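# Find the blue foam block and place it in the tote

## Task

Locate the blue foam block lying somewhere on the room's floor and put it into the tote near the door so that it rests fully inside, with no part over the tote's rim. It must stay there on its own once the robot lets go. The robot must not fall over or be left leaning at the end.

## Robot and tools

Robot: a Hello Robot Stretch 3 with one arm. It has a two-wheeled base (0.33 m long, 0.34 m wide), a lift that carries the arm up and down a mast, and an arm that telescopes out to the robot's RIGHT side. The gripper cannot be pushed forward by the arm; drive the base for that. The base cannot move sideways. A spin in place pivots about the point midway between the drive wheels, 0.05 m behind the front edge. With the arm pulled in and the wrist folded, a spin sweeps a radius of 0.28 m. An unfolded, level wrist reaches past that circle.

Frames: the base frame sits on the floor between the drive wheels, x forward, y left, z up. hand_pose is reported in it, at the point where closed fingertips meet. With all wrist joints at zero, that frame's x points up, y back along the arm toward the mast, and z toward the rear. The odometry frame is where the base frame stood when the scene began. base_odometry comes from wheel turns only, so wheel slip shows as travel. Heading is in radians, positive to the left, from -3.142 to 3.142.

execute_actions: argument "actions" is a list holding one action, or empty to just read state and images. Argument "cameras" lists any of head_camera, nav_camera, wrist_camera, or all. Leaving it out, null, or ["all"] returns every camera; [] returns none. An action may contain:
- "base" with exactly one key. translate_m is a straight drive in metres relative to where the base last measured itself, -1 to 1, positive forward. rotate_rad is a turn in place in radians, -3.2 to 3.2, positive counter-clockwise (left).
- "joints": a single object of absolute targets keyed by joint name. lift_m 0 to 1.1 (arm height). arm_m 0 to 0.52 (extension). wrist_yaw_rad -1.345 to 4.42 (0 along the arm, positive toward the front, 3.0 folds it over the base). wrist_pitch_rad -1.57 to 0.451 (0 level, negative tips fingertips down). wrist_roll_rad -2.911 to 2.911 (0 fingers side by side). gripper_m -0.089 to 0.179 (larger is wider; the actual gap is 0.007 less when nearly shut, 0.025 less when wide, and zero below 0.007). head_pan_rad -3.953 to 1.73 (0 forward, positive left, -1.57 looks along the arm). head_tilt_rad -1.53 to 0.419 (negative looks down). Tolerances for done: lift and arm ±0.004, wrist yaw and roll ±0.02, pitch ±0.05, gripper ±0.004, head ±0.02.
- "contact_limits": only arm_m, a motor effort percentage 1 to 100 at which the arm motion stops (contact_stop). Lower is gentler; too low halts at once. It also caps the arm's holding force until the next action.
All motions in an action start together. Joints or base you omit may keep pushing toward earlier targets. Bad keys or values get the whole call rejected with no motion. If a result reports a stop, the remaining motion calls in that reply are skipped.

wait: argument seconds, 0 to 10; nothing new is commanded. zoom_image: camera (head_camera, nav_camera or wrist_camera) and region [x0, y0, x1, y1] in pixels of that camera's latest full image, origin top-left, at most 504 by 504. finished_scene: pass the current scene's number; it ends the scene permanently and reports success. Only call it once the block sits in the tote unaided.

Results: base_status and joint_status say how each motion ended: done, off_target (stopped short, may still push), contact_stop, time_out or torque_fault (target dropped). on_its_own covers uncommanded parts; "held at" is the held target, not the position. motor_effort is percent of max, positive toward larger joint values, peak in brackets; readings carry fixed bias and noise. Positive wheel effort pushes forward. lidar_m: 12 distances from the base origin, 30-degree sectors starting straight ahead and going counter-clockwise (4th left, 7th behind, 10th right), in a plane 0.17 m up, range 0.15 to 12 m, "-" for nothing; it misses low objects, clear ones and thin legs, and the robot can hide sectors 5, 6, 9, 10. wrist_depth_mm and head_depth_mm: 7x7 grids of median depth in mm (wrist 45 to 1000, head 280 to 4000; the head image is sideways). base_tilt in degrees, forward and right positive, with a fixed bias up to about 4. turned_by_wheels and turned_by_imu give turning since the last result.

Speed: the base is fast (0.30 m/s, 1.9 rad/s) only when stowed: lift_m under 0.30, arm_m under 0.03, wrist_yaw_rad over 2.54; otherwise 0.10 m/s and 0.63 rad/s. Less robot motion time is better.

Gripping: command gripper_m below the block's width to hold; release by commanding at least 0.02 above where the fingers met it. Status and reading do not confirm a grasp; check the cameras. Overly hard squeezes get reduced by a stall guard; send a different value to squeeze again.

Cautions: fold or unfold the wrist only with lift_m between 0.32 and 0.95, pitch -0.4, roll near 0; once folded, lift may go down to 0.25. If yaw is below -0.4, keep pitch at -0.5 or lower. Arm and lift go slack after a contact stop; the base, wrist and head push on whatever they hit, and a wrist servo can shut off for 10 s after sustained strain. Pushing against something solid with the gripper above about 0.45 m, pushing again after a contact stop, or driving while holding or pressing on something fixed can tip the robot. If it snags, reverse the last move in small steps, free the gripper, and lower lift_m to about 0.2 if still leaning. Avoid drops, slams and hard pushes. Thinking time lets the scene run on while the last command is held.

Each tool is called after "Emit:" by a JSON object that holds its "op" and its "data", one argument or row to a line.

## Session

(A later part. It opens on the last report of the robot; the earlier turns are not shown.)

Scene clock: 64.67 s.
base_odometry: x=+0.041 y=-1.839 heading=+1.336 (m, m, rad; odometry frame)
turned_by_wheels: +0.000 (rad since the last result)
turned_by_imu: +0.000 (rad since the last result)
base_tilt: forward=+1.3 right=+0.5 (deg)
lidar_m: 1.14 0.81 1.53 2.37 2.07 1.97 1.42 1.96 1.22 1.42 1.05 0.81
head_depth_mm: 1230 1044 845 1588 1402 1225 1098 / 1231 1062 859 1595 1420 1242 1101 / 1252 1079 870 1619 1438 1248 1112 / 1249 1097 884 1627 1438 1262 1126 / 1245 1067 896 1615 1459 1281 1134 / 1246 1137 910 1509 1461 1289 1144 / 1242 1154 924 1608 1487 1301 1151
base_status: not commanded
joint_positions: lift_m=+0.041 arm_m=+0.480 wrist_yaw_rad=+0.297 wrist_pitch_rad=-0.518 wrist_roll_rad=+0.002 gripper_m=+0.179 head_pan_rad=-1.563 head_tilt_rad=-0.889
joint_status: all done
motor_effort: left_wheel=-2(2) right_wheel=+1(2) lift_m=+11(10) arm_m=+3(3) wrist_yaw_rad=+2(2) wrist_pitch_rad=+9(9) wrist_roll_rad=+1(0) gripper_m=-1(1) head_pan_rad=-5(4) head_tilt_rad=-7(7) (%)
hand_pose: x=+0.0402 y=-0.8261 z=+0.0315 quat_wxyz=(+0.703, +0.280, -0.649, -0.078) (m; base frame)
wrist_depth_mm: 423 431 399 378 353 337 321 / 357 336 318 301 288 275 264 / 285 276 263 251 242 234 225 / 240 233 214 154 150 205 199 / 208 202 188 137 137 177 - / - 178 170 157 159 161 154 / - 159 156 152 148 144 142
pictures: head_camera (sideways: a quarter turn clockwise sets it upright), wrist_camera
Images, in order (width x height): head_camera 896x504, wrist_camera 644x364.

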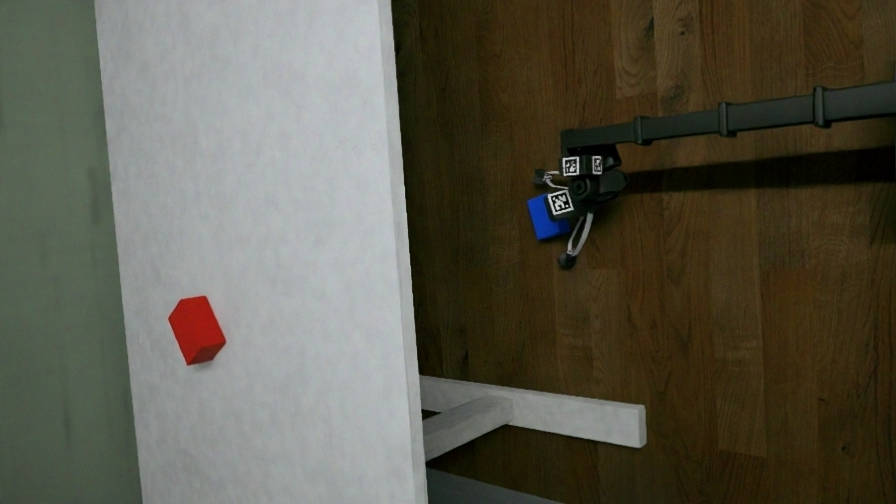

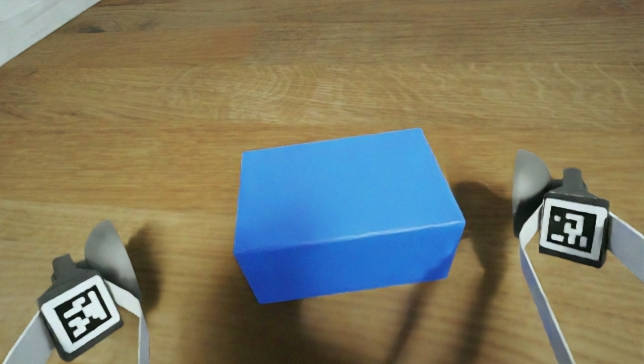

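Emit:
{"op": "execute_actions", "data": {
  "actions": [
    {"joints":{"lift_m":0.02}}
  ],
  "cameras": []
}}

Emit:
{"op": "execute_actions", "data": {
  "actions": [
    {"joints":{"gripper_m":0.06}}
  ],
  "cameras": ["wrist_camera"]
}}

Scene clock: 73.47 s.
base_odometry: x=+0.041 y=-1.839 heading=+1.335 (m, m, rad; odometry frame)
turned_by_wheels: +0.000 (rad since the last result)
turned_by_imu: +0.000 (rad since the last result)
base_tilt: forward=+1.4 right=+0.4 (deg)
lidar_m: 1.14 0.80 1.53 2.37 2.07 1.97 1.42 1.96 1.22 1.42 1.05 0.80
head_depth_mm: 1225 1044 845 1585 1401 1226 1094 / 1230 1061 859 1597 1415 1241 1107 / 1244 1081 870 1616 1449 1257 1121 / 1246 1098 885 1643 1435 1265 1123 / 1247 1063 901 1628 1460 1276 1137 / 1246 1144 911 1515 1457 1283 1145 / 1243 1167 925 1612 1490 1301 1146
base_status: not commanded
joint_positions: lift_m=+0.021 arm_m=+0.480 wrist_yaw_rad=+0.298 wrist_pitch_rad=-0.485 wrist_roll_rad=+0.002 gripper_m=+0.179 head_pan_rad=-1.563 head_tilt_rad=-0.889
joint_status: all done
motor_effort: left_wheel=-3(4) right_wheel=+3(3) lift_m=+6(12) arm_m=+4(4) wrist_yaw_rad=+2(3) wrist_pitch_rad=-8(9) wrist_roll_rad=+1(1) gripper_m=-1(0) head_pan_rad=-4(4) head_tilt_rad=-6(8) (%)
hand_pose: x=+0.0417 y=-0.8306 z=+0.0189 quat_wxyz=(+0.704, +0.270, -0.654, -0.067) (m; base frame)
wrist_depth_mm: 433 436 403 375 347 328 311 / 351 329 310 293 276 263 251 / 275 263 250 163 161 220 211 / 227 219 201 138 133 191 184 / 196 188 130 125 127 161 - / - 164 156 146 146 147 142 / - 145 143 139 136 131 129
pictures: none
No camera images: the call's "cameras" was empty. Leave "cameras" out to get every camera's image.

Scene clock: 75.13 s.
base_odometry: x=+0.041 y=-1.839 heading=+1.335 (m, m, rad; odometry frame)
turned_by_wheels: +0.000 (rad since the last result)
turned_by_imu: +0.000 (rad since the last result)
base_tilt: forward=+1.4 right=+0.5 (deg)
lidar_m: 1.14 0.81 1.53 2.37 2.07 1.98 1.42 1.97 1.22 1.42 1.05 0.81
head_depth_mm: 1231 1041 849 1588 1392 1231 1098 / 1221 1060 859 1603 1425 1248 1111 / 1244 1077 871 1623 1451 1247 1117 / 1249 1101 885 1647 1425 1264 1127 / 1240 1070 897 1622 1471 1275 1133 / 1237 1140 911 1499 1469 1286 1144 / 1240 1160 924 1616 1489 1295 1153
base_status: not commanded
joint_positions: lift_m=+0.021 arm_m=+0.480 wrist_yaw_rad=+0.298 wrist_pitch_rad=-0.461 wrist_roll_rad=+0.001 gripper_m=+0.061 head_pan_rad=-1.563 head_tilt_rad=-0.889
joint_status: all done
motor_effort: left_wheel=-3(3) right_wheel=+3(3) lift_m=+6(6) arm_m=+3(3) wrist_yaw_rad=+2(1) wrist_pitch_rad=-19(20) wrist_roll_rad=+1(0) gripper_m=-15(92) head_pan_rad=-4(4) head_tilt_rad=-7(7) (%)
hand_pose: x=+0.0426 y=-0.8338 z=+0.0240 quat_wxyz=(+0.705, +0.262, -0.657, -0.058) (m; base frame)
wrist_depth_mm: 453 483 441 407 380 356 334 / 378 354 332 312 296 278 266 / 294 280 265 253 238 231 221 / 240 230 155 145 141 198 189 / 203 199 131 130 129 - 165 / 175 174 147 150 151 151 149 / 154 150 147 143 139 137 133
pictures: wrist_camera
Images, in order (width x height): wrist_camera 644x364.

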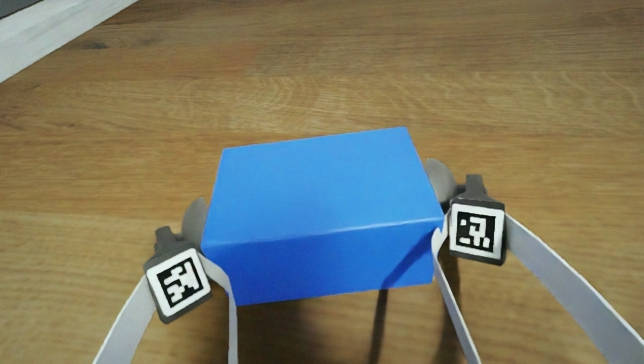

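The block is gripped. Lifting, retracting and folding the wrist next.

Emit:
{"op": "execute_actions", "data": {
  "actions": [
    {"joints":{"lift_m":0.36,"arm_m":0.0,"wrist_pitch_rad":-0.4}}
  ],
  "cameras": ["wrist_camera"]
}}

Emit:
{"op": "execute_actions", "data": {
  "actions": [
    {"joints":{"wrist_yaw_rad":2.8,"head_pan_rad":0,"head_tilt_rad":-0.6}}
  ],
  "cameras": []
}}

Emit:
{"op": "execute_actions", "data": {
  "actions": [
    {"joints":{"lift_m":0.28}}
  ],
  "cameras": ["wrist_camera"]
}}

Scene clock: 80.67 s.
base_odometry: x=+0.041 y=-1.839 heading=+1.336 (m, m, rad; odometry frame)
turned_by_wheels: +0.000 (rad since the last result)
turned_by_imu: +0.000 (rad since the last result)
base_tilt: forward=+1.4 right=+0.5 (deg)
lidar_m: 1.14 0.80 1.52 2.37 2.07 1.98 1.42 1.96 1.22 1.41 1.05 0.81
head_depth_mm: 1233 1040 848 1590 1401 1229 1116 / 1227 1066 861 1600 1412 1240 1143 / 1254 1080 872 1623 1425 1250 1106 / 1245 1101 883 1632 1439 1255 1127 / 1245 1067 897 1611 1449 1272 1138 / 1240 1138 910 1505 1462 1284 1144 / 1239 1166 920 1618 1489 1306 1155
base_status: not commanded
joint_positions: lift_m=+0.359 arm_m=+0.000 wrist_yaw_rad=+0.298 wrist_pitch_rad=-0.423 wrist_roll_rad=+0.001 gripper_m=+0.061 head_pan_rad=-1.563 head_tilt_rad=-0.889
joint_status: all done
motor_effort: left_wheel=-2(3) right_wheel=+2(3) lift_m=+29(33) arm_m=-3(4) wrist_yaw_rad=+1(3) wrist_pitch_rad=+11(19) wrist_roll_rad=+1(1) gripper_m=-15(15) head_pan_rad=-4(4) head_tilt_rad=-7(8) (%)
hand_pose: x=+0.0443 y=-0.3593 z=+0.3710 quat_wxyz=(+0.706, +0.250, -0.662, -0.044) (m; base frame)
wrist_depth_mm: - - - - - - - / - - - - - - 948 / 915 966 906 910 841 824 785 / 757 809 155 145 142 697 665 / 692 685 130 130 129 604 575 / 613 607 146 149 512 518 507 / 538 519 510 495 479 466 454
pictures: wrist_camera
Images, in order (width x height): wrist_camera 644x364.

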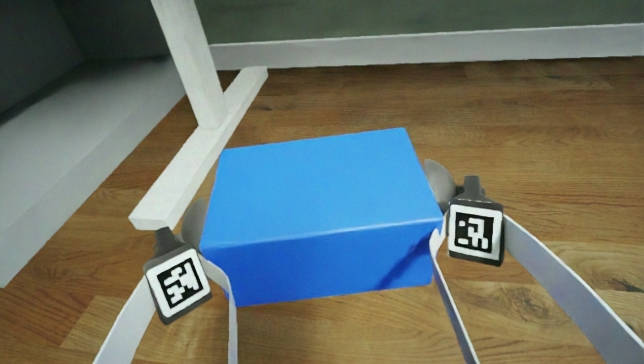

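Scene clock: 82.93 s.
base_odometry: x=+0.041 y=-1.839 heading=+1.336 (m, m, rad; odometry frame)
turned_by_wheels: +0.000 (rad since the last result)
turned_by_imu: +0.000 (rad since the last result)
base_tilt: forward=+1.4 right=+0.4 (deg)
lidar_m: 1.14 0.80 1.53 2.36 2.07 1.97 1.42 1.96 1.22 1.42 1.05 0.81
head_depth_mm: 936 1015 776 1251 1031 1315 1189 / 936 1014 754 1242 1042 1336 1196 / 942 1018 765 1259 1061 1341 1205 / 935 1025 785 1270 1071 1328 1205 / 938 1035 804 1269 1083 1336 1211 / 940 1035 818 1262 1098 1312 1225 / 940 1030 840 1129 1052 1053 1199
base_status: not commanded
joint_positions: lift_m=+0.359 arm_m=+0.000 wrist_yaw_rad=+2.797 wrist_pitch_rad=-0.423 wrist_roll_rad=+0.001 gripper_m=+0.061 head_pan_rad=-0.007 head_tilt_rad=-0.606
joint_status: all done
motor_effort: left_wheel=-2(2) right_wheel=+2(2) lift_m=+29(30) arm_m=-3(3) wrist_yaw_rad=+3(2) wrist_pitch_rad=+11(11) wrist_roll_rad=+1(0) gripper_m=-15(15) head_pan_rad=+5(51) head_tilt_rad=+5(33) (%)
hand_pose: x=+0.0544 y=+0.0653 z=+0.3710 quat_wxyz=(+0.265, +0.707, +0.028, +0.655) (m; base frame)
wrist_depth_mm: - - - - - 747 801 / - - - - - 796 797 / - - 962 900 840 795 681 / - 840 155 145 141 702 642 / - 720 131 130 130 606 573 / 613 - 145 148 514 524 509 / 544 - - 493 479 466 455
pictures: none
No camera images: the call's "cameras" was empty. Leave "cameras" out to get every camera's image.

Scene clock: 84.50 s.
base_odometry: x=+0.041 y=-1.839 heading=+1.336 (m, m, rad; odometry frame)
turned_by_wheels: +0.000 (rad since the last result)
turned_by_imu: +0.000 (rad since the last result)
base_tilt: forward=+1.4 right=+0.5 (deg)
lidar_m: 1.14 0.80 1.53 2.37 2.07 1.98 1.42 1.97 1.22 1.42 1.05 0.81
head_depth_mm: 941 1018 778 1236 1035 1316 1195 / 940 1016 754 1251 1044 1326 1199 / 938 1018 766 1259 1060 1343 1197 / 936 1025 784 1260 1072 1322 1215 / 934 1037 803 1262 1090 1337 1215 / 932 1033 820 1261 1100 1317 1233 / 936 1025 844 1129 1050 1053 1201
base_status: not commanded
joint_positions: lift_m=+0.281 arm_m=+0.000 wrist_yaw_rad=+2.797 wrist_pitch_rad=-0.422 wrist_roll_rad=+0.001 gripper_m=+0.061 head_pan_rad=-0.007 head_tilt_rad=-0.606
joint_status: all done
motor_effort: left_wheel=-2(3) right_wheel=+1(2) lift_m=+10(27) arm_m=-3(3) wrist_yaw_rad=+3(3) wrist_pitch_rad=+11(11) wrist_roll_rad=+0(1) gripper_m=-16(16) head_pan_rad=+5(4) head_tilt_rad=+4(4) (%)
hand_pose: x=+0.0544 y=+0.0653 z=+0.2923 quat_wxyz=(+0.265, +0.707, +0.028, +0.655) (m; base frame)
wrist_depth_mm: - - - - - 753 775 / - - - 965 903 764 664 / 936 863 813 757 709 685 628 / - 700 155 145 141 586 554 / - 593 130 131 129 506 480 / 512 - 140 148 430 435 427 / 459 - - 413 401 391 383
pictures: wrist_camera
Images, in order (width x height): wrist_camera 644x364.

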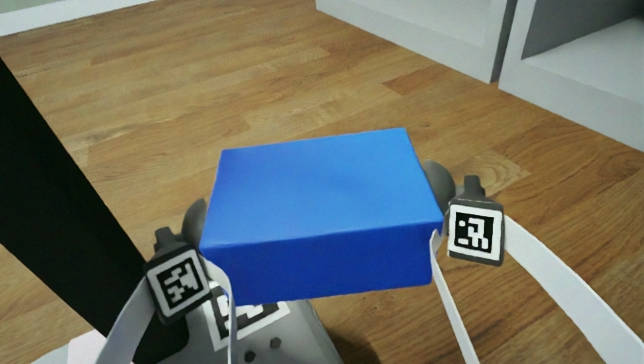

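Emit:
{"op": "execute_actions", "data": {
  "actions": [
    {"base":{"rotate_rad":1.6}}
  ],
  "cameras": []
}}

Emit:
{"op": "execute_actions", "data": {
  "actions": [
    {"base":{"translate_m":1.0}}
  ],
  "cameras": []
}}

Emit:
{"op": "execute_actions", "data": {
  "actions": [
    {"base":{"translate_m":0.9}}
  ],
  "cameras": []
}}

Emit:
{"op": "execute_actions", "data": {
  "actions": [
    {"base":{"rotate_rad":-1.58}}
  ],
  "cameras": ["nav_camera"]
}}

Scene clock: 87.67 s.
base_odometry: x=+0.041 y=-1.839 heading=+2.935 (m, m, rad; odometry frame)
turned_by_wheels: +1.600 (rad since the last result)
turned_by_imu: +1.588 (rad since the last result)
base_tilt: forward=+1.4 right=+0.5 (deg)
lidar_m: 2.36 2.05 1.97 1.42 1.97 1.22 1.41 1.05 0.81 1.14 0.81 1.53
head_depth_mm: 1962 2167 2406 2249 1755 1440 1223 / 1957 2170 2434 2256 1781 1443 1231 / 1971 2169 2403 2300 1799 1464 1234 / 1974 2161 2424 2321 1813 1490 1257 / 1969 2154 2419 2379 1838 1492 1262 / 1960 2158 2423 2398 1864 1519 1277 / 1984 2154 2396 2461 1887 1534 1281
base_status: done
joint_positions: lift_m=+0.281 arm_m=+0.000 wrist_yaw_rad=+2.797 wrist_pitch_rad=-0.422 wrist_roll_rad=+0.001 gripper_m=+0.061 head_pan_rad=-0.007 head_tilt_rad=-0.606
joint_status: not commanded
motor_effort: left_wheel=-3(10) right_wheel=+2(6) lift_m=+10(11) arm_m=-3(3) wrist_yaw_rad=+2(2) wrist_pitch_rad=+11(11) wrist_roll_rad=+1(0) gripper_m=-15(15) head_pan_rad=+4(5) head_tilt_rad=+3(6) (%)
hand_pose: x=+0.0543 y=+0.0653 z=+0.2923 quat_wxyz=(+0.265, +0.707, +0.028, +0.655) (m; base frame)
wrist_depth_mm: - - - - - - - / - - - 967 909 855 808 / 935 853 796 762 716 682 655 / - 698 155 146 141 585 560 / - 597 130 131 130 509 481 / 510 - 140 148 427 433 427 / 460 - - 415 402 392 382
pictures: none
No camera images: the call's "cameras" was empty. Leave "cameras" out to get every camera's image.

Scene clock: 92.67 s.
base_odometry: x=-0.938 y=-1.634 heading=+2.935 (m, m, rad; odometry frame)
turned_by_wheels: +0.000 (rad since the last result)
turned_by_imu: +0.001 (rad since the last result)
base_tilt: forward=+1.3 right=+0.4 (deg)
lidar_m: 1.37 1.42 1.51 1.89 1.97 2.10 2.00 1.58 0.84 1.14 0.78 1.42
head_depth_mm: 1127 1237 1372 1548 1697 1429 1215 / 1124 1241 1380 1549 1706 1458 1228 / 1121 1239 1370 1542 1691 1474 1245 / 1129 1243 1385 1544 1695 1482 1254 / 1127 1239 1389 1549 1711 1505 1261 / 1116 1238 1354 1548 1736 1508 1277 / 1126 1241 1369 1554 1743 1532 1280
base_status: done
joint_positions: lift_m=+0.281 arm_m=+0.000 wrist_yaw_rad=+2.797 wrist_pitch_rad=-0.422 wrist_roll_rad=+0.001 gripper_m=+0.061 head_pan_rad=-0.007 head_tilt_rad=-0.605
joint_status: not commanded
motor_effort: left_wheel=-3(7) right_wheel=+2(7) lift_m=+12(11) arm_m=-3(3) wrist_yaw_rad=+2(2) wrist_pitch_rad=+11(11) wrist_roll_rad=+0(1) gripper_m=-15(15) head_pan_rad=+4(4) head_tilt_rad=+3(4) (%)
hand_pose: x=+0.0543 y=+0.0653 z=+0.2923 quat_wxyz=(+0.265, +0.707, +0.028, +0.655) (m; base frame)
wrist_depth_mm: - - - - - - - / - - - 956 897 848 798 / 936 856 810 759 714 693 661 / - 692 155 146 142 586 559 / - 596 130 130 130 506 478 / 512 - 140 148 427 437 425 / 463 - - 415 402 392 380
pictures: none
No camera images: the call's "cameras" was empty. Leave "cameras" out to get every camera's image.

Scene clock: 97.43 s.
base_odometry: x=-1.819 y=-1.450 heading=+2.935 (m, m, rad; odometry frame)
turned_by_wheels: +0.000 (rad since the last result)
turned_by_imu: +0.001 (rad since the last result)
base_tilt: forward=+1.3 right=+0.4 (deg)
lidar_m: 0.47 0.49 0.66 1.85 1.50 2.18 2.88 1.55 0.86 1.71 0.66 0.48
head_depth_mm: 358 394 437 492 563 656 784 / 359 395 439 493 563 655 789 / 358 394 438 492 564 658 789 / 359 396 439 493 563 658 790 / 360 396 440 494 565 658 791 / 360 395 440 494 565 659 793 / 360 396 440 494 555 635 793
base_status: done
joint_positions: lift_m=+0.281 arm_m=+0.000 wrist_yaw_rad=+2.798 wrist_pitch_rad=-0.422 wrist_roll_rad=+0.001 gripper_m=+0.061 head_pan_rad=-0.007 head_tilt_rad=-0.605
joint_status: not commanded
motor_effort: left_wheel=-2(7) right_wheel=+1(5) lift_m=+11(11) arm_m=-3(3) wrist_yaw_rad=+2(2) wrist_pitch_rad=+11(11) wrist_roll_rad=+1(1) gripper_m=-15(16) head_pan_rad=+4(4) head_tilt_rad=+3(3) (%)
hand_pose: x=+0.0543 y=+0.0653 z=+0.2923 quat_wxyz=(+0.265, +0.707, +0.028, +0.655) (m; base frame)
wrist_depth_mm: - - - - 675 499 398 / - - - 937 728 533 415 / 923 863 811 761 681 552 440 / - 692 156 146 141 560 455 / - 591 130 131 130 509 464 / 508 - 140 148 429 438 425 / 460 - - 416 400 392 382
pictures: none
No camera images: the call's "cameras" was empty. Leave "cameras" out to get every camera's image.

Scene clock: 99.60 s.
base_odometry: x=-1.819 y=-1.450 heading=+1.355 (m, m, rad; odometry frame)
turned_by_wheels: -1.580 (rad since the last result)
turned_by_imu: -1.569 (rad since the last result)
base_tilt: forward=+1.4 right=+0.4 (deg)
lidar_m: 1.72 0.66 0.48 0.47 0.49 0.67 1.54 1.50 2.18 2.89 1.55 0.86
head_depth_mm: 2416 2648 2824 2207 1749 1442 1221 / 2410 2675 2850 2264 1774 1454 1228 / 2407 2627 2857 2300 1787 1471 1240 / 2402 2645 2891 2347 1821 1492 1256 / 2414 2610 2838 2300 1831 1497 1264 / 1842 1751 1708 1668 1609 1452 1269 / 1324 1286 1252 1213 1175 1142 1110
base_status: done
joint_positions: lift_m=+0.281 arm_m=+0.000 wrist_yaw_rad=+2.798 wrist_pitch_rad=-0.422 wrist_roll_rad=+0.001 gripper_m=+0.061 head_pan_rad=-0.007 head_tilt_rad=-0.605
joint_status: not commanded
motor_effort: left_wheel=+2(12) right_wheel=-1(6) lift_m=+10(11) arm_m=-3(3) wrist_yaw_rad=+2(1) wrist_pitch_rad=+11(11) wrist_roll_rad=+1(0) gripper_m=-16(15) head_pan_rad=+4(4) head_tilt_rad=+4(3) (%)
hand_pose: x=+0.0543 y=+0.0653 z=+0.2923 quat_wxyz=(+0.265, +0.707, +0.028, +0.655) (m; base frame)
wrist_depth_mm: 394 428 482 543 614 719 820 / 426 466 514 586 672 769 799 / 458 500 554 607 695 695 655 / - 541 156 146 141 587 558 / - 570 130 130 129 508 478 / 508 - 140 148 431 433 424 / 462 - - 416 404 389 383
pictures: nav_camera (sideways: a quarter turn counterclockwise sets it upright)
Images, in order (width x height): nav_camera 672x504.

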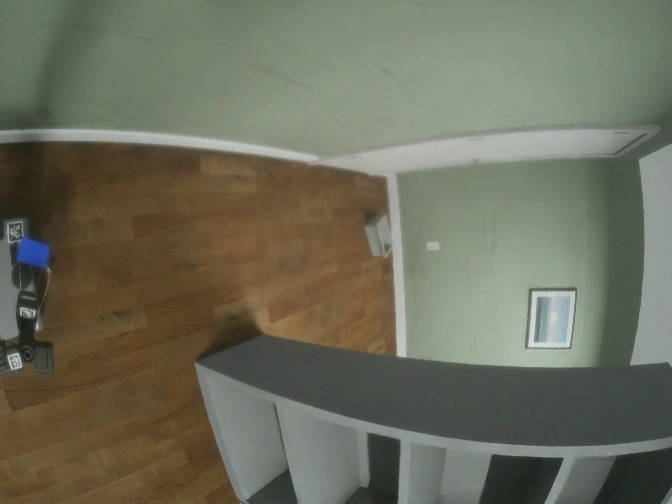

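Emit:
{"op": "execute_actions", "data": {
  "actions": [
    {"base":{"translate_m":1.0}}
  ],
  "cameras": []
}}

Emit:
{"op": "execute_actions", "data": {
  "actions": [
    {"base":{"translate_m":0.9},"joints":{"head_pan_rad":-1.57,"head_tilt_rad":-0.9}}
  ],
  "cameras": []
}}

Emit:
{"op": "execute_actions", "data": {
  "actions": [
    {"base":{"rotate_rad":1.58}}
  ],
  "cameras": ["nav_camera","head_camera"]
}}

Emit:
{"op": "execute_actions", "data": {
  "actions": [
    {"joints":{"lift_m":0.36}}
  ],
  "cameras": []
}}

Scene clock: 105.67 s.
base_odometry: x=-1.605 y=-0.473 heading=+1.355 (m, m, rad; odometry frame)
turned_by_wheels: +0.000 (rad since the last result)
turned_by_imu: +0.001 (rad since the last result)
base_tilt: forward=+1.3 right=+0.5 (deg)
lidar_m: 1.56 0.63 0.47 0.45 0.47 0.65 1.89 2.93 0.53 0.51 0.54 1.95
head_depth_mm: 1570 1709 1918 2071 1755 1435 1222 / 1570 1730 1929 2112 1760 1451 1234 / 1566 1729 1913 2108 1751 1462 1234 / 1577 1740 1932 2137 1804 1479 1249 / 1580 1737 1922 2113 1852 1490 1262 / 1556 1689 1587 1554 1496 1434 1248 / 1214 1192 1155 1121 1093 1047 1073
base_status: done
joint_positions: lift_m=+0.281 arm_m=+0.000 wrist_yaw_rad=+2.798 wrist_pitch_rad=-0.422 wrist_roll_rad=+0.001 gripper_m=+0.061 head_pan_rad=-0.007 head_tilt_rad=-0.605
joint_status: not commanded
motor_effort: left_wheel=+2(10) right_wheel=-1(4) lift_m=+11(11) arm_m=-3(3) wrist_yaw_rad=+2(1) wrist_pitch_rad=+11(11) wrist_roll_rad=+0(1) gripper_m=-15(15) head_pan_rad=+4(4) head_tilt_rad=+3(4) (%)
hand_pose: x=+0.0543 y=+0.0654 z=+0.2923 quat_wxyz=(+0.265, +0.707, +0.028, +0.655) (m; base frame)
wrist_depth_mm: 381 421 463 523 595 667 794 / 413 451 501 572 655 755 795 / 448 489 538 587 671 692 657 / - 528 155 145 141 581 555 / - 563 131 130 129 508 480 / 508 - 140 148 432 435 426 / 456 - - 418 398 391 383
pictures: none
No camera images: the call's "cameras" was empty. Leave "cameras" out to get every camera's image.

Scene clock: 110.43 s.
base_odometry: x=-1.413 y=+0.406 heading=+1.355 (m, m, rad; odometry frame)
turned_by_wheels: +0.000 (rad since the last result)
turned_by_imu: +0.001 (rad since the last result)
base_tilt: forward=+1.3 right=+0.4 (deg)
lidar_m: 0.99 0.59 0.43 0.42 0.44 0.64 1.84 0.92 1.08 3.07 1.39 1.02
head_depth_mm: 2635 2338 1927 1619 1398 1229 1110 / 2901 2391 1957 1636 1417 1241 1131 / 2878 2470 2001 1655 1432 1254 1150 / 2857 2483 2003 1670 1445 1261 1131 / 2869 2522 2029 1693 1448 1274 1139 / 2904 2556 2068 1714 1474 1286 1146 / 2616 2426 2116 1740 1489 1303 1152
base_status: done
joint_positions: lift_m=+0.281 arm_m=+0.000 wrist_yaw_rad=+2.798 wrist_pitch_rad=-0.422 wrist_roll_rad=+0.001 gripper_m=+0.061 head_pan_rad=-1.563 head_tilt_rad=-0.889
joint_status: all done
motor_effort: left_wheel=+1(11) right_wheel=-1(3) lift_m=+10(11) arm_m=-3(3) wrist_yaw_rad=+2(2) wrist_pitch_rad=+11(11) wrist_roll_rad=+0(1) gripper_m=-15(16) head_pan_rad=-5(54) head_tilt_rad=-8(36) (%)
hand_pose: x=+0.0542 y=+0.0654 z=+0.2923 quat_wxyz=(+0.265, +0.707, +0.028, +0.655) (m; base frame)
wrist_depth_mm: 360 392 434 485 550 639 775 / 385 419 471 530 618 724 788 / 415 454 507 555 663 681 652 / - 495 156 146 141 584 556 / - 541 131 131 130 507 481 / 501 - 140 148 428 436 425 / 455 - - 415 399 394 385
pictures: none
No camera images: the call's "cameras" was empty. Leave "cameras" out to get every camera's image.

Scene clock: 112.70 s.
base_odometry: x=-1.413 y=+0.406 heading=+2.935 (m, m, rad; odometry frame)
turned_by_wheels: +1.580 (rad since the last result)
turned_by_imu: +1.569 (rad since the last result)
base_tilt: forward=+1.4 right=+0.4 (deg)
lidar_m: 0.42 0.44 0.63 1.76 0.94 1.07 3.04 1.40 1.03 0.99 0.59 0.44
head_depth_mm: 869 999 1178 1447 1394 1225 1099 / 870 996 1190 1440 1359 1225 1133 / 865 998 1182 1440 1424 1230 1147 / 869 998 1187 1448 1432 1264 1127 / 867 1000 1182 1443 1456 1273 1137 / 867 1003 1190 1391 1404 1263 1145 / 867 1007 1118 1104 1017 997 974
base_status: done
joint_positions: lift_m=+0.281 arm_m=+0.000 wrist_yaw_rad=+2.798 wrist_pitch_rad=-0.422 wrist_roll_rad=+0.001 gripper_m=+0.061 head_pan_rad=-1.563 head_tilt_rad=-0.889
joint_status: not commanded
motor_effort: left_wheel=-2(9) right_wheel=+1(8) lift_m=+11(10) arm_m=-3(3) wrist_yaw_rad=+2(2) wrist_pitch_rad=+11(11) wrist_roll_rad=+0(0) gripper_m=-15(16) head_pan_rad=-4(4) head_tilt_rad=-7(7) (%)
hand_pose: x=+0.0542 y=+0.0653 z=+0.2923 quat_wxyz=(+0.265, +0.707, +0.028, +0.655) (m; base frame)
wrist_depth_mm: - - - 973 638 472 351 / - - - 927 686 503 375 / 919 853 801 759 656 497 394 / - 688 155 146 141 517 415 / - 601 131 130 129 507 440 / 511 - 140 148 427 435 424 / 461 - - 417 399 391 385
pictures: head_camera (sideways: a quarter turn clockwise sets it upright), nav_camera (sideways: a quarter turn counterclockwise sets it upright)
Images, in order (width x height): head_camera 896x504, nav_camera 672x504.

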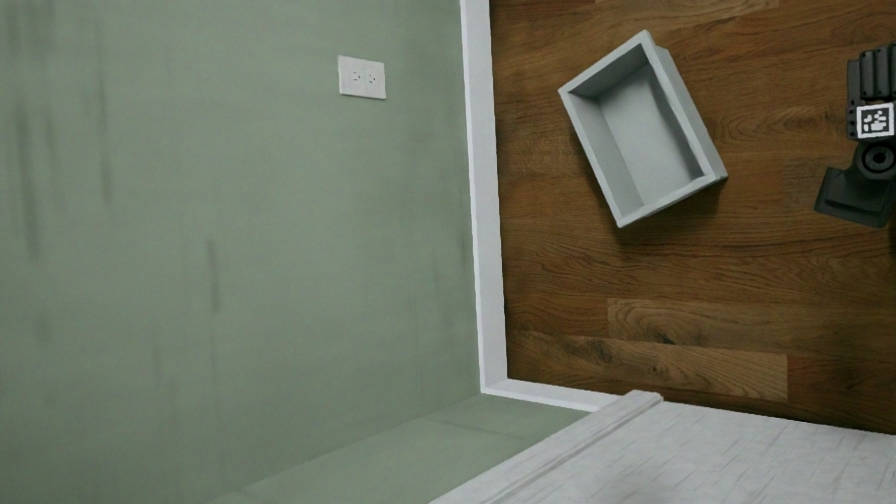

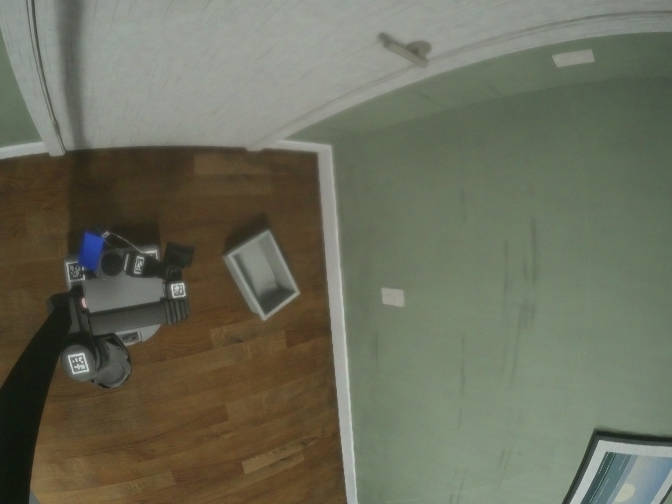

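Scene clock: 114.27 s.
base_odometry: x=-1.413 y=+0.406 heading=+2.935 (m, m, rad; odometry frame)
turned_by_wheels: +0.000 (rad since the last result)
turned_by_imu: +0.000 (rad since the last result)
base_tilt: forward=+1.4 right=+0.4 (deg)
lidar_m: 0.42 0.44 0.63 1.77 0.94 1.07 3.01 1.40 1.03 0.99 0.59 0.43
head_depth_mm: 869 999 1187 1447 1391 1221 1111 / 867 1006 1186 1441 1353 1224 1139 / 865 999 1182 1442 1428 1224 1147 / 871 1001 1186 1445 1455 1262 1131 / 866 999 1184 1445 1465 1278 1133 / 869 1007 1182 1399 1400 1262 1140 / 867 1000 1116 1099 1017 998 968
base_status: not commanded
joint_positions: lift_m=+0.359 arm_m=+0.000 wrist_yaw_rad=+2.798 wrist_pitch_rad=-0.422 wrist_roll_rad=+0.001 gripper_m=+0.061 head_pan_rad=-1.563 head_tilt_rad=-0.889
joint_status: all done
motor_effort: left_wheel=-3(2) right_wheel=+2(2) lift_m=+30(34) arm_m=-3(3) wrist_yaw_rad=+1(1) wrist_pitch_rad=+11(11) wrist_roll_rad=+0(1) gripper_m=-15(15) head_pan_rad=-4(4) head_tilt_rad=-7(6) (%)
hand_pose: x=+0.0543 y=+0.0653 z=+0.3711 quat_wxyz=(+0.265, +0.707, +0.028, +0.655) (m; base frame)
wrist_depth_mm: - - - 991 632 472 354 / - - - - 686 500 372 / - - 962 917 680 501 392 / - 828 156 146 141 523 414 / - 718 131 130 129 540 442 / 604 - 145 148 518 518 447 / 541 - - 496 481 466 450
pictures: none
No camera images: the call's "cameras" was empty. Leave "cameras" out to get every camera's image.

Emit:
{"op": "execute_actions", "data": {
  "actions": [
    {"base":{"translate_m":-0.18},"joints":{"wrist_yaw_rad":0.45}}
  ],
  "cameras": []
}}

Emit:
{"op": "execute_actions", "data": {
  "actions": [
    {"joints":{"wrist_pitch_rad":-0.9,"arm_m":0.32}}
  ],
  "cameras": ["wrist_camera","head_camera"]
}}

Scene clock: 118.33 s.
base_odometry: x=-1.237 y=+0.369 heading=+2.935 (m, m, rad; odometry frame)
turned_by_wheels: +0.000 (rad since the last result)
turned_by_imu: -0.001 (rad since the last result)
base_tilt: forward=+1.4 right=+0.5 (deg)
lidar_m: 0.60 0.62 0.88 2.49 0.94 1.07 2.86 1.40 1.03 0.99 0.84 0.62
head_depth_mm: 865 1000 1181 1439 1395 1226 1111 / 865 999 1185 1450 1414 1237 1145 / 866 1000 1182 1434 1398 1227 1131 / 866 1001 1180 1444 1442 1201 1126 / 868 998 1181 1450 1456 1274 1132 / 868 1000 1188 1440 1474 1294 1142 / 871 1000 1190 1400 1432 1295 1153
base_status: done
joint_positions: lift_m=+0.359 arm_m=+0.000 wrist_yaw_rad=+0.453 wrist_pitch_rad=-0.422 wrist_roll_rad=+0.001 gripper_m=+0.061 head_pan_rad=-1.563 head_tilt_rad=-0.889
joint_status: all done
motor_effort: left_wheel=-2(9) right_wheel=+2(3) lift_m=+30(31) arm_m=-3(3) wrist_yaw_rad=-2(3) wrist_pitch_rad=+11(11) wrist_roll_rad=+1(0) gripper_m=-15(15) head_pan_rad=-4(4) head_tilt_rad=-8(6) (%)
hand_pose: x=+0.0765 y=-0.3467 z=+0.3711 quat_wxyz=(+0.707, +0.300, -0.641, +0.010) (m; base frame)
wrist_depth_mm: 511 679 836 766 714 658 602 / 527 696 908 858 782 711 663 / 538 710 913 896 810 760 714 / 548 690 156 145 141 691 668 / 559 674 130 130 129 589 576 / 566 607 146 149 419 470 512 / 532 519 507 487 477 467 456
pictures: none
No camera images: the call's "cameras" was empty. Leave "cameras" out to get every camera's image.

Scene clock: 121.90 s.
base_odometry: x=-1.237 y=+0.369 heading=+2.935 (m, m, rad; odometry frame)
turned_by_wheels: +0.000 (rad since the last result)
turned_by_imu: +0.000 (rad since the last result)
base_tilt: forward=+1.3 right=+0.5 (deg)
lidar_m: 0.60 0.62 0.88 2.48 0.94 1.07 2.85 1.40 1.03 0.99 0.84 0.62
head_depth_mm: 865 996 1185 1451 1399 1240 1103 / 865 1005 1185 1448 1442 1223 1098 / 868 1000 1177 1446 1509 1231 1116 / 867 1000 1184 1437 1446 1238 1128 / 867 1001 1185 1451 1450 1273 1137 / 867 1002 1189 1442 1476 1289 1144 / 869 1002 1182 1400 1425 1297 1150
base_status: not commanded
joint_positions: lift_m=+0.359 arm_m=+0.320 wrist_yaw_rad=+0.451 wrist_pitch_rad=-0.908 wrist_roll_rad=+0.001 gripper_m=+0.061 head_pan_rad=-1.563 head_tilt_rad=-0.889
joint_status: all done
motor_effort: left_wheel=-2(2) right_wheel=+2(2) lift_m=+30(30) arm_m=+3(3) wrist_yaw_rad=-1(1) wrist_pitch_rad=+4(9) wrist_roll_rad=+1(1) gripper_m=-16(15) head_pan_rad=-5(4) head_tilt_rad=-8(7) (%)
hand_pose: x=+0.0389 y=-0.5894 z=+0.2812 quat_wxyz=(+0.689, +0.444, -0.550, -0.161) (m; base frame)
wrist_depth_mm: 574 583 576 565 533 485 449 / 552 548 540 539 529 524 505 / 516 514 509 508 495 496 488 / 489 481 155 146 141 467 457 / 454 451 131 130 130 442 430 / 433 432 146 149 316 409 411 / 411 333 400 400 373 393 391
pictures: head_camera (sideways: a quarter turn clockwise sets it upright), wrist_camera
Images, in order (width x height): head_camera 896x504, wrist_camera 644x364.

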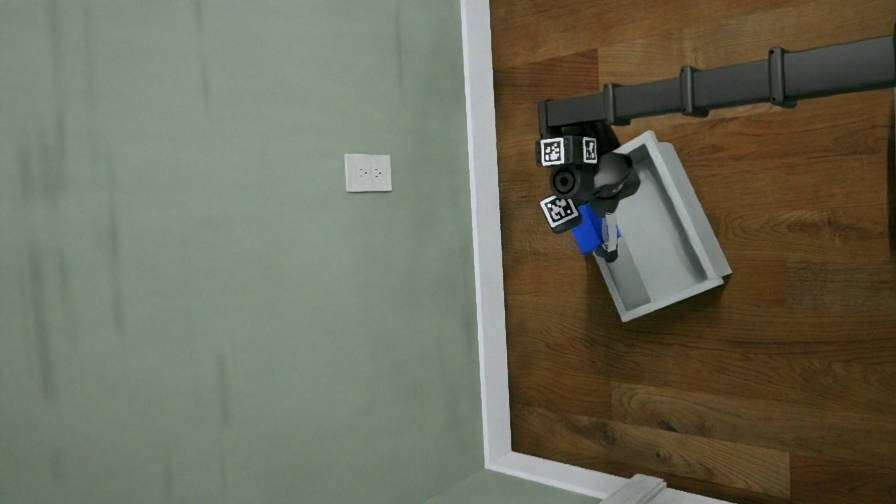

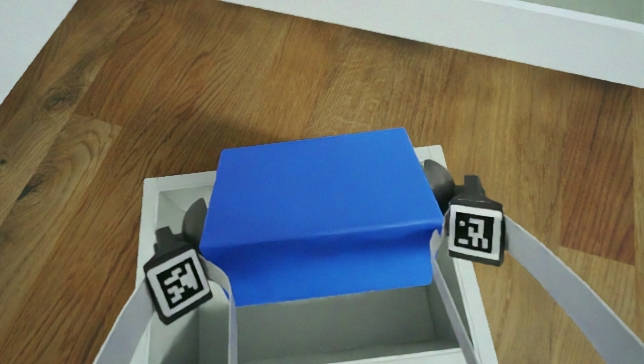

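Emit:
{"op": "execute_actions", "data": {
  "actions": [
    {"base":{"translate_m":0.03},"joints":{"lift_m":0.24}}
  ],
  "cameras": ["wrist_camera","head_camera"]
}}

Scene clock: 124.37 s.
base_odometry: x=-1.266 y=+0.376 heading=+2.935 (m, m, rad; odometry frame)
turned_by_wheels: +0.000 (rad since the last result)
turned_by_imu: +0.000 (rad since the last result)
base_tilt: forward=+1.4 right=+0.5 (deg)
lidar_m: 0.57 0.59 0.84 2.37 0.94 1.07 2.88 1.40 1.03 0.55 0.80 0.59
head_depth_mm: 865 997 1176 1443 1400 1233 1098 / 868 998 1180 1443 1454 1246 1093 / 868 998 1180 1433 1469 1231 1120 / 869 1003 1181 1446 1441 1218 1129 / 867 998 1186 1447 1456 1273 1139 / 872 1001 1183 1442 1476 1280 1145 / 866 997 1189 1401 1405 1272 1153
base_status: done
joint_positions: lift_m=+0.241 arm_m=+0.320 wrist_yaw_rad=+0.451 wrist_pitch_rad=-0.909 wrist_roll_rad=+0.001 gripper_m=+0.061 head_pan_rad=-1.563 head_tilt_rad=-0.889
joint_status: all done
motor_effort: left_wheel=-2(4) right_wheel=+1(5) lift_m=+11(27) arm_m=+3(3) wrist_yaw_rad=-1(0) wrist_pitch_rad=+4(4) wrist_roll_rad=+1(0) gripper_m=-15(16) head_pan_rad=-4(4) head_tilt_rad=-7(7) (%)
hand_pose: x=+0.0388 y=-0.5892 z=+0.1624 quat_wxyz=(+0.688, +0.445, -0.550, -0.161) (m; base frame)
wrist_depth_mm: 430 425 422 416 411 408 401 / 404 397 394 390 385 379 375 / 375 235 235 232 241 244 353 / 352 253 156 145 141 244 331 / 331 232 131 130 129 233 209 / 311 209 146 149 296 278 206 / 293 245 293 290 286 279 207
pictures: head_camera (sideways: a quarter turn clockwise sets it upright), wrist_camera
Images, in order (width x height): head_camera 896x504, wrist_camera 644x364.

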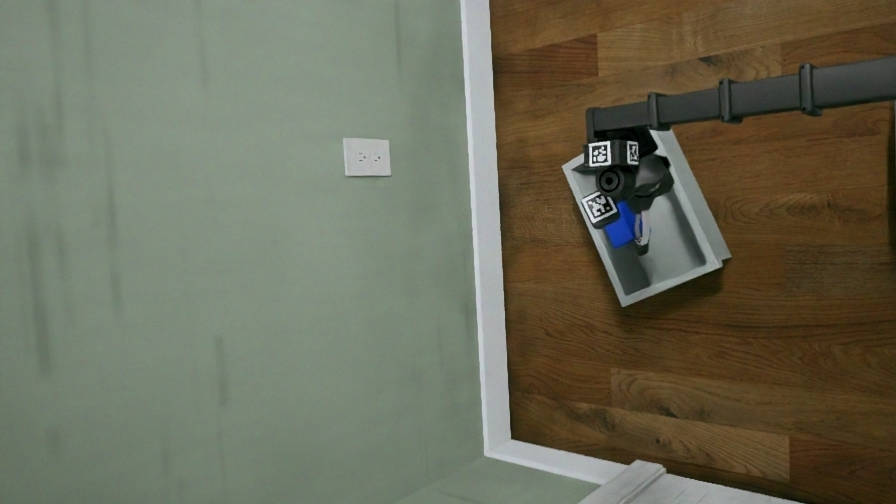

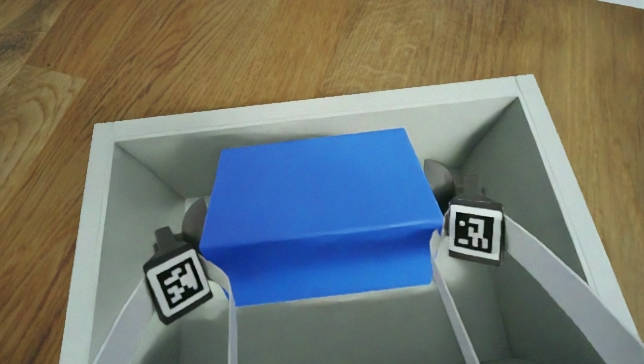

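Emit:
{"op": "execute_actions", "data": {
  "actions": [
    {"joints":{"lift_m":0.15}}
  ],
  "cameras": ["wrist_camera"]
}}

Emit:
{"op": "execute_actions", "data": {
  "actions": [
    {"joints":{"gripper_m":0.14}}
  ],
  "cameras": []
}}

Emit:
{"op": "execute_actions", "data": {
  "actions": [
    {"joints":{"lift_m":0.32}}
  ],
  "cameras": ["wrist_camera","head_camera"]
}}

Scene clock: 126.90 s.
base_odometry: x=-1.266 y=+0.376 heading=+2.935 (m, m, rad; odometry frame)
turned_by_wheels: +0.000 (rad since the last result)
turned_by_imu: +0.000 (rad since the last result)
base_tilt: forward=+1.4 right=+0.4 (deg)
lidar_m: 0.57 0.59 0.84 2.37 0.94 1.07 2.89 1.40 1.03 0.99 0.80 0.59
head_depth_mm: 867 1005 1177 1443 1401 1233 1094 / 867 1002 1174 1448 1417 1234 1121 / 867 998 1180 1443 1456 1227 1112 / 866 999 1181 1456 1440 1226 1126 / 863 997 1176 1444 1461 1279 1138 / 867 1004 1186 1442 1474 1291 1150 / 864 1000 1190 1406 1398 1275 1150
base_status: not commanded
joint_positions: lift_m=+0.151 arm_m=+0.320 wrist_yaw_rad=+0.451 wrist_pitch_rad=-0.909 wrist_roll_rad=+0.001 gripper_m=+0.061 head_pan_rad=-1.563 head_tilt_rad=-0.889
joint_status: all done
motor_effort: left_wheel=-1(2) right_wheel=+1(2) lift_m=+11(12) arm_m=+3(3) wrist_yaw_rad=-1(1) wrist_pitch_rad=+4(5) wrist_roll_rad=+0(0) gripper_m=-16(15) head_pan_rad=-4(4) head_tilt_rad=-8(7) (%)
hand_pose: x=+0.0388 y=-0.5892 z=+0.0723 quat_wxyz=(+0.688, +0.445, -0.550, -0.161) (m; base frame)
wrist_depth_mm: 148 149 152 158 164 171 161 / 170 176 184 192 201 207 165 / 184 216 226 225 242 245 168 / 180 241 155 145 141 235 173 / 177 229 130 130 130 224 176 / 172 209 146 149 211 212 171 / 168 206 208 206 205 204 198
pictures: wrist_camera
Images, in order (width x height): wrist_camera 644x364.

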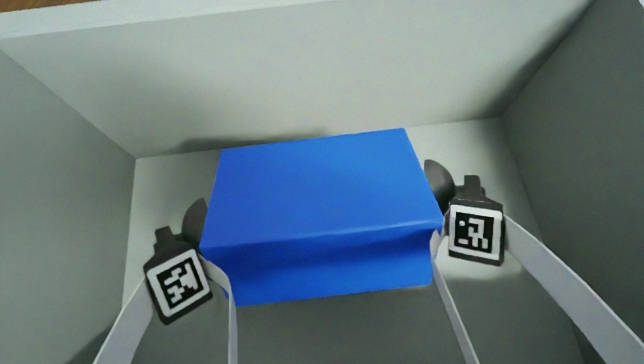

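Scene clock: 128.20 s.
base_odometry: x=-1.266 y=+0.376 heading=+2.935 (m, m, rad; odometry frame)
turned_by_wheels: +0.000 (rad since the last result)
turned_by_imu: +0.000 (rad since the last result)
base_tilt: forward=+1.4 right=+0.4 (deg)
lidar_m: 0.57 0.59 0.84 2.35 0.94 1.07 2.88 1.40 1.03 1.00 0.80 0.59
head_depth_mm: 869 1000 1185 1443 1398 1232 1099 / 863 999 1175 1439 1423 1242 1124 / 865 1004 1184 1446 1451 1214 1112 / 868 1004 1183 1446 1440 1223 1121 / 865 1001 1184 1448 1461 1277 1133 / 866 1003 1181 1441 1472 1290 1143 / 866 999 1190 1403 1387 1280 1156
base_status: not commanded
joint_positions: lift_m=+0.151 arm_m=+0.320 wrist_yaw_rad=+0.451 wrist_pitch_rad=-0.909 wrist_roll_rad=+0.001 gripper_m=+0.140 head_pan_rad=-1.563 head_tilt_rad=-0.889
joint_status: all done
motor_effort: left_wheel=-2(2) right_wheel=+2(2) lift_m=+10(11) arm_m=+3(3) wrist_yaw_rad=-2(0) wrist_pitch_rad=+4(4) wrist_roll_rad=+0(1) gripper_m=+1(85) head_pan_rad=-4(4) head_tilt_rad=-7(6) (%)
hand_pose: x=+0.0388 y=-0.5892 z=+0.0723 quat_wxyz=(+0.688, +0.445, -0.550, -0.161) (m; base frame)
wrist_depth_mm: 149 149 152 158 164 170 162 / 170 176 184 193 201 206 165 / 185 215 232 243 249 245 169 / 180 241 242 178 180 225 173 / 176 224 228 171 203 - 168 / 172 - 219 217 215 213 199 / 161 207 208 206 204 204 186
pictures: none
No camera images: the call's "cameras" was empty. Leave "cameras" out to get every camera's image.

Scene clock: 130.57 s.
base_odometry: x=-1.266 y=+0.376 heading=+2.935 (m, m, rad; odometry frame)
turned_by_wheels: +0.000 (rad since the last result)
turned_by_imu: +0.000 (rad since the last result)
base_tilt: forward=+1.3 right=+0.4 (deg)
lidar_m: 0.57 0.59 0.84 2.35 0.94 1.07 2.88 1.40 1.03 0.99 0.80 0.59
head_depth_mm: 865 1000 1185 1435 1399 1231 1102 / 868 998 1179 1443 1452 1248 1105 / 867 1001 1179 1441 1492 1225 1116 / 868 1002 1185 1443 1446 1224 1121 / 867 999 1181 1440 1464 1276 1139 / 868 997 1185 1450 1468 1288 1147 / 870 1001 1184 1397 1394 1281 1151
base_status: not commanded
joint_positions: lift_m=+0.319 arm_m=+0.320 wrist_yaw_rad=+0.451 wrist_pitch_rad=-0.909 wrist_roll_rad=+0.001 gripper_m=+0.140 head_pan_rad=-1.563 head_tilt_rad=-0.889
joint_status: all done
motor_effort: left_wheel=-2(3) right_wheel=+2(2) lift_m=+29(30) arm_m=+3(3) wrist_yaw_rad=-1(2) wrist_pitch_rad=+4(5) wrist_roll_rad=+0(1) gripper_m=+0(1) head_pan_rad=-4(5) head_tilt_rad=-7(8) (%)
hand_pose: x=+0.0388 y=-0.5892 z=+0.2411 quat_wxyz=(+0.688, +0.445, -0.550, -0.161) (m; base frame)
wrist_depth_mm: 529 531 528 519 508 489 446 / 505 492 492 483 480 475 470 / 475 462 460 457 451 447 439 / 439 431 324 336 362 423 417 / 415 417 400 342 394 - 394 / 394 - 378 374 376 295 376 / 374 287 364 358 362 280 354
pictures: head_camera (sideways: a quarter turn clockwise sets it upright), wrist_camera
Images, in order (width x height): head_camera 896x504, wrist_camera 644x364.

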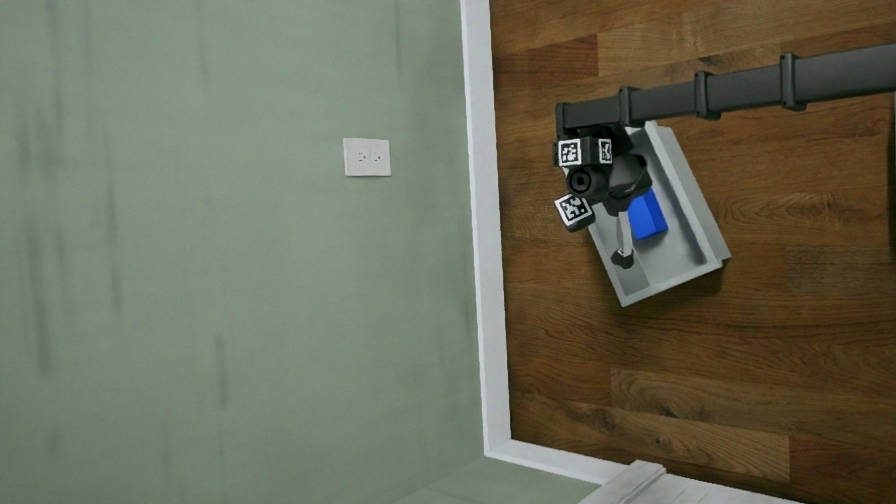

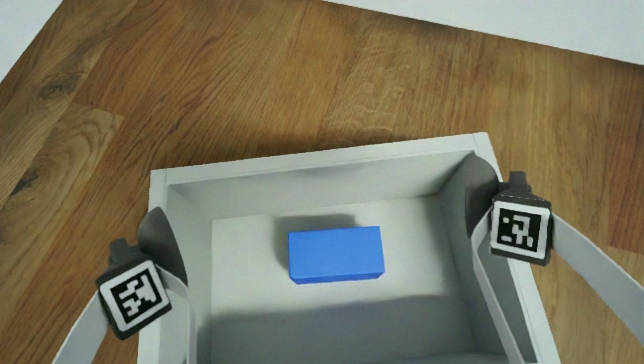

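Emit:
{"op": "finished_scene", "data": {
  "scene": 1
}}

The scene is finished: the task was done.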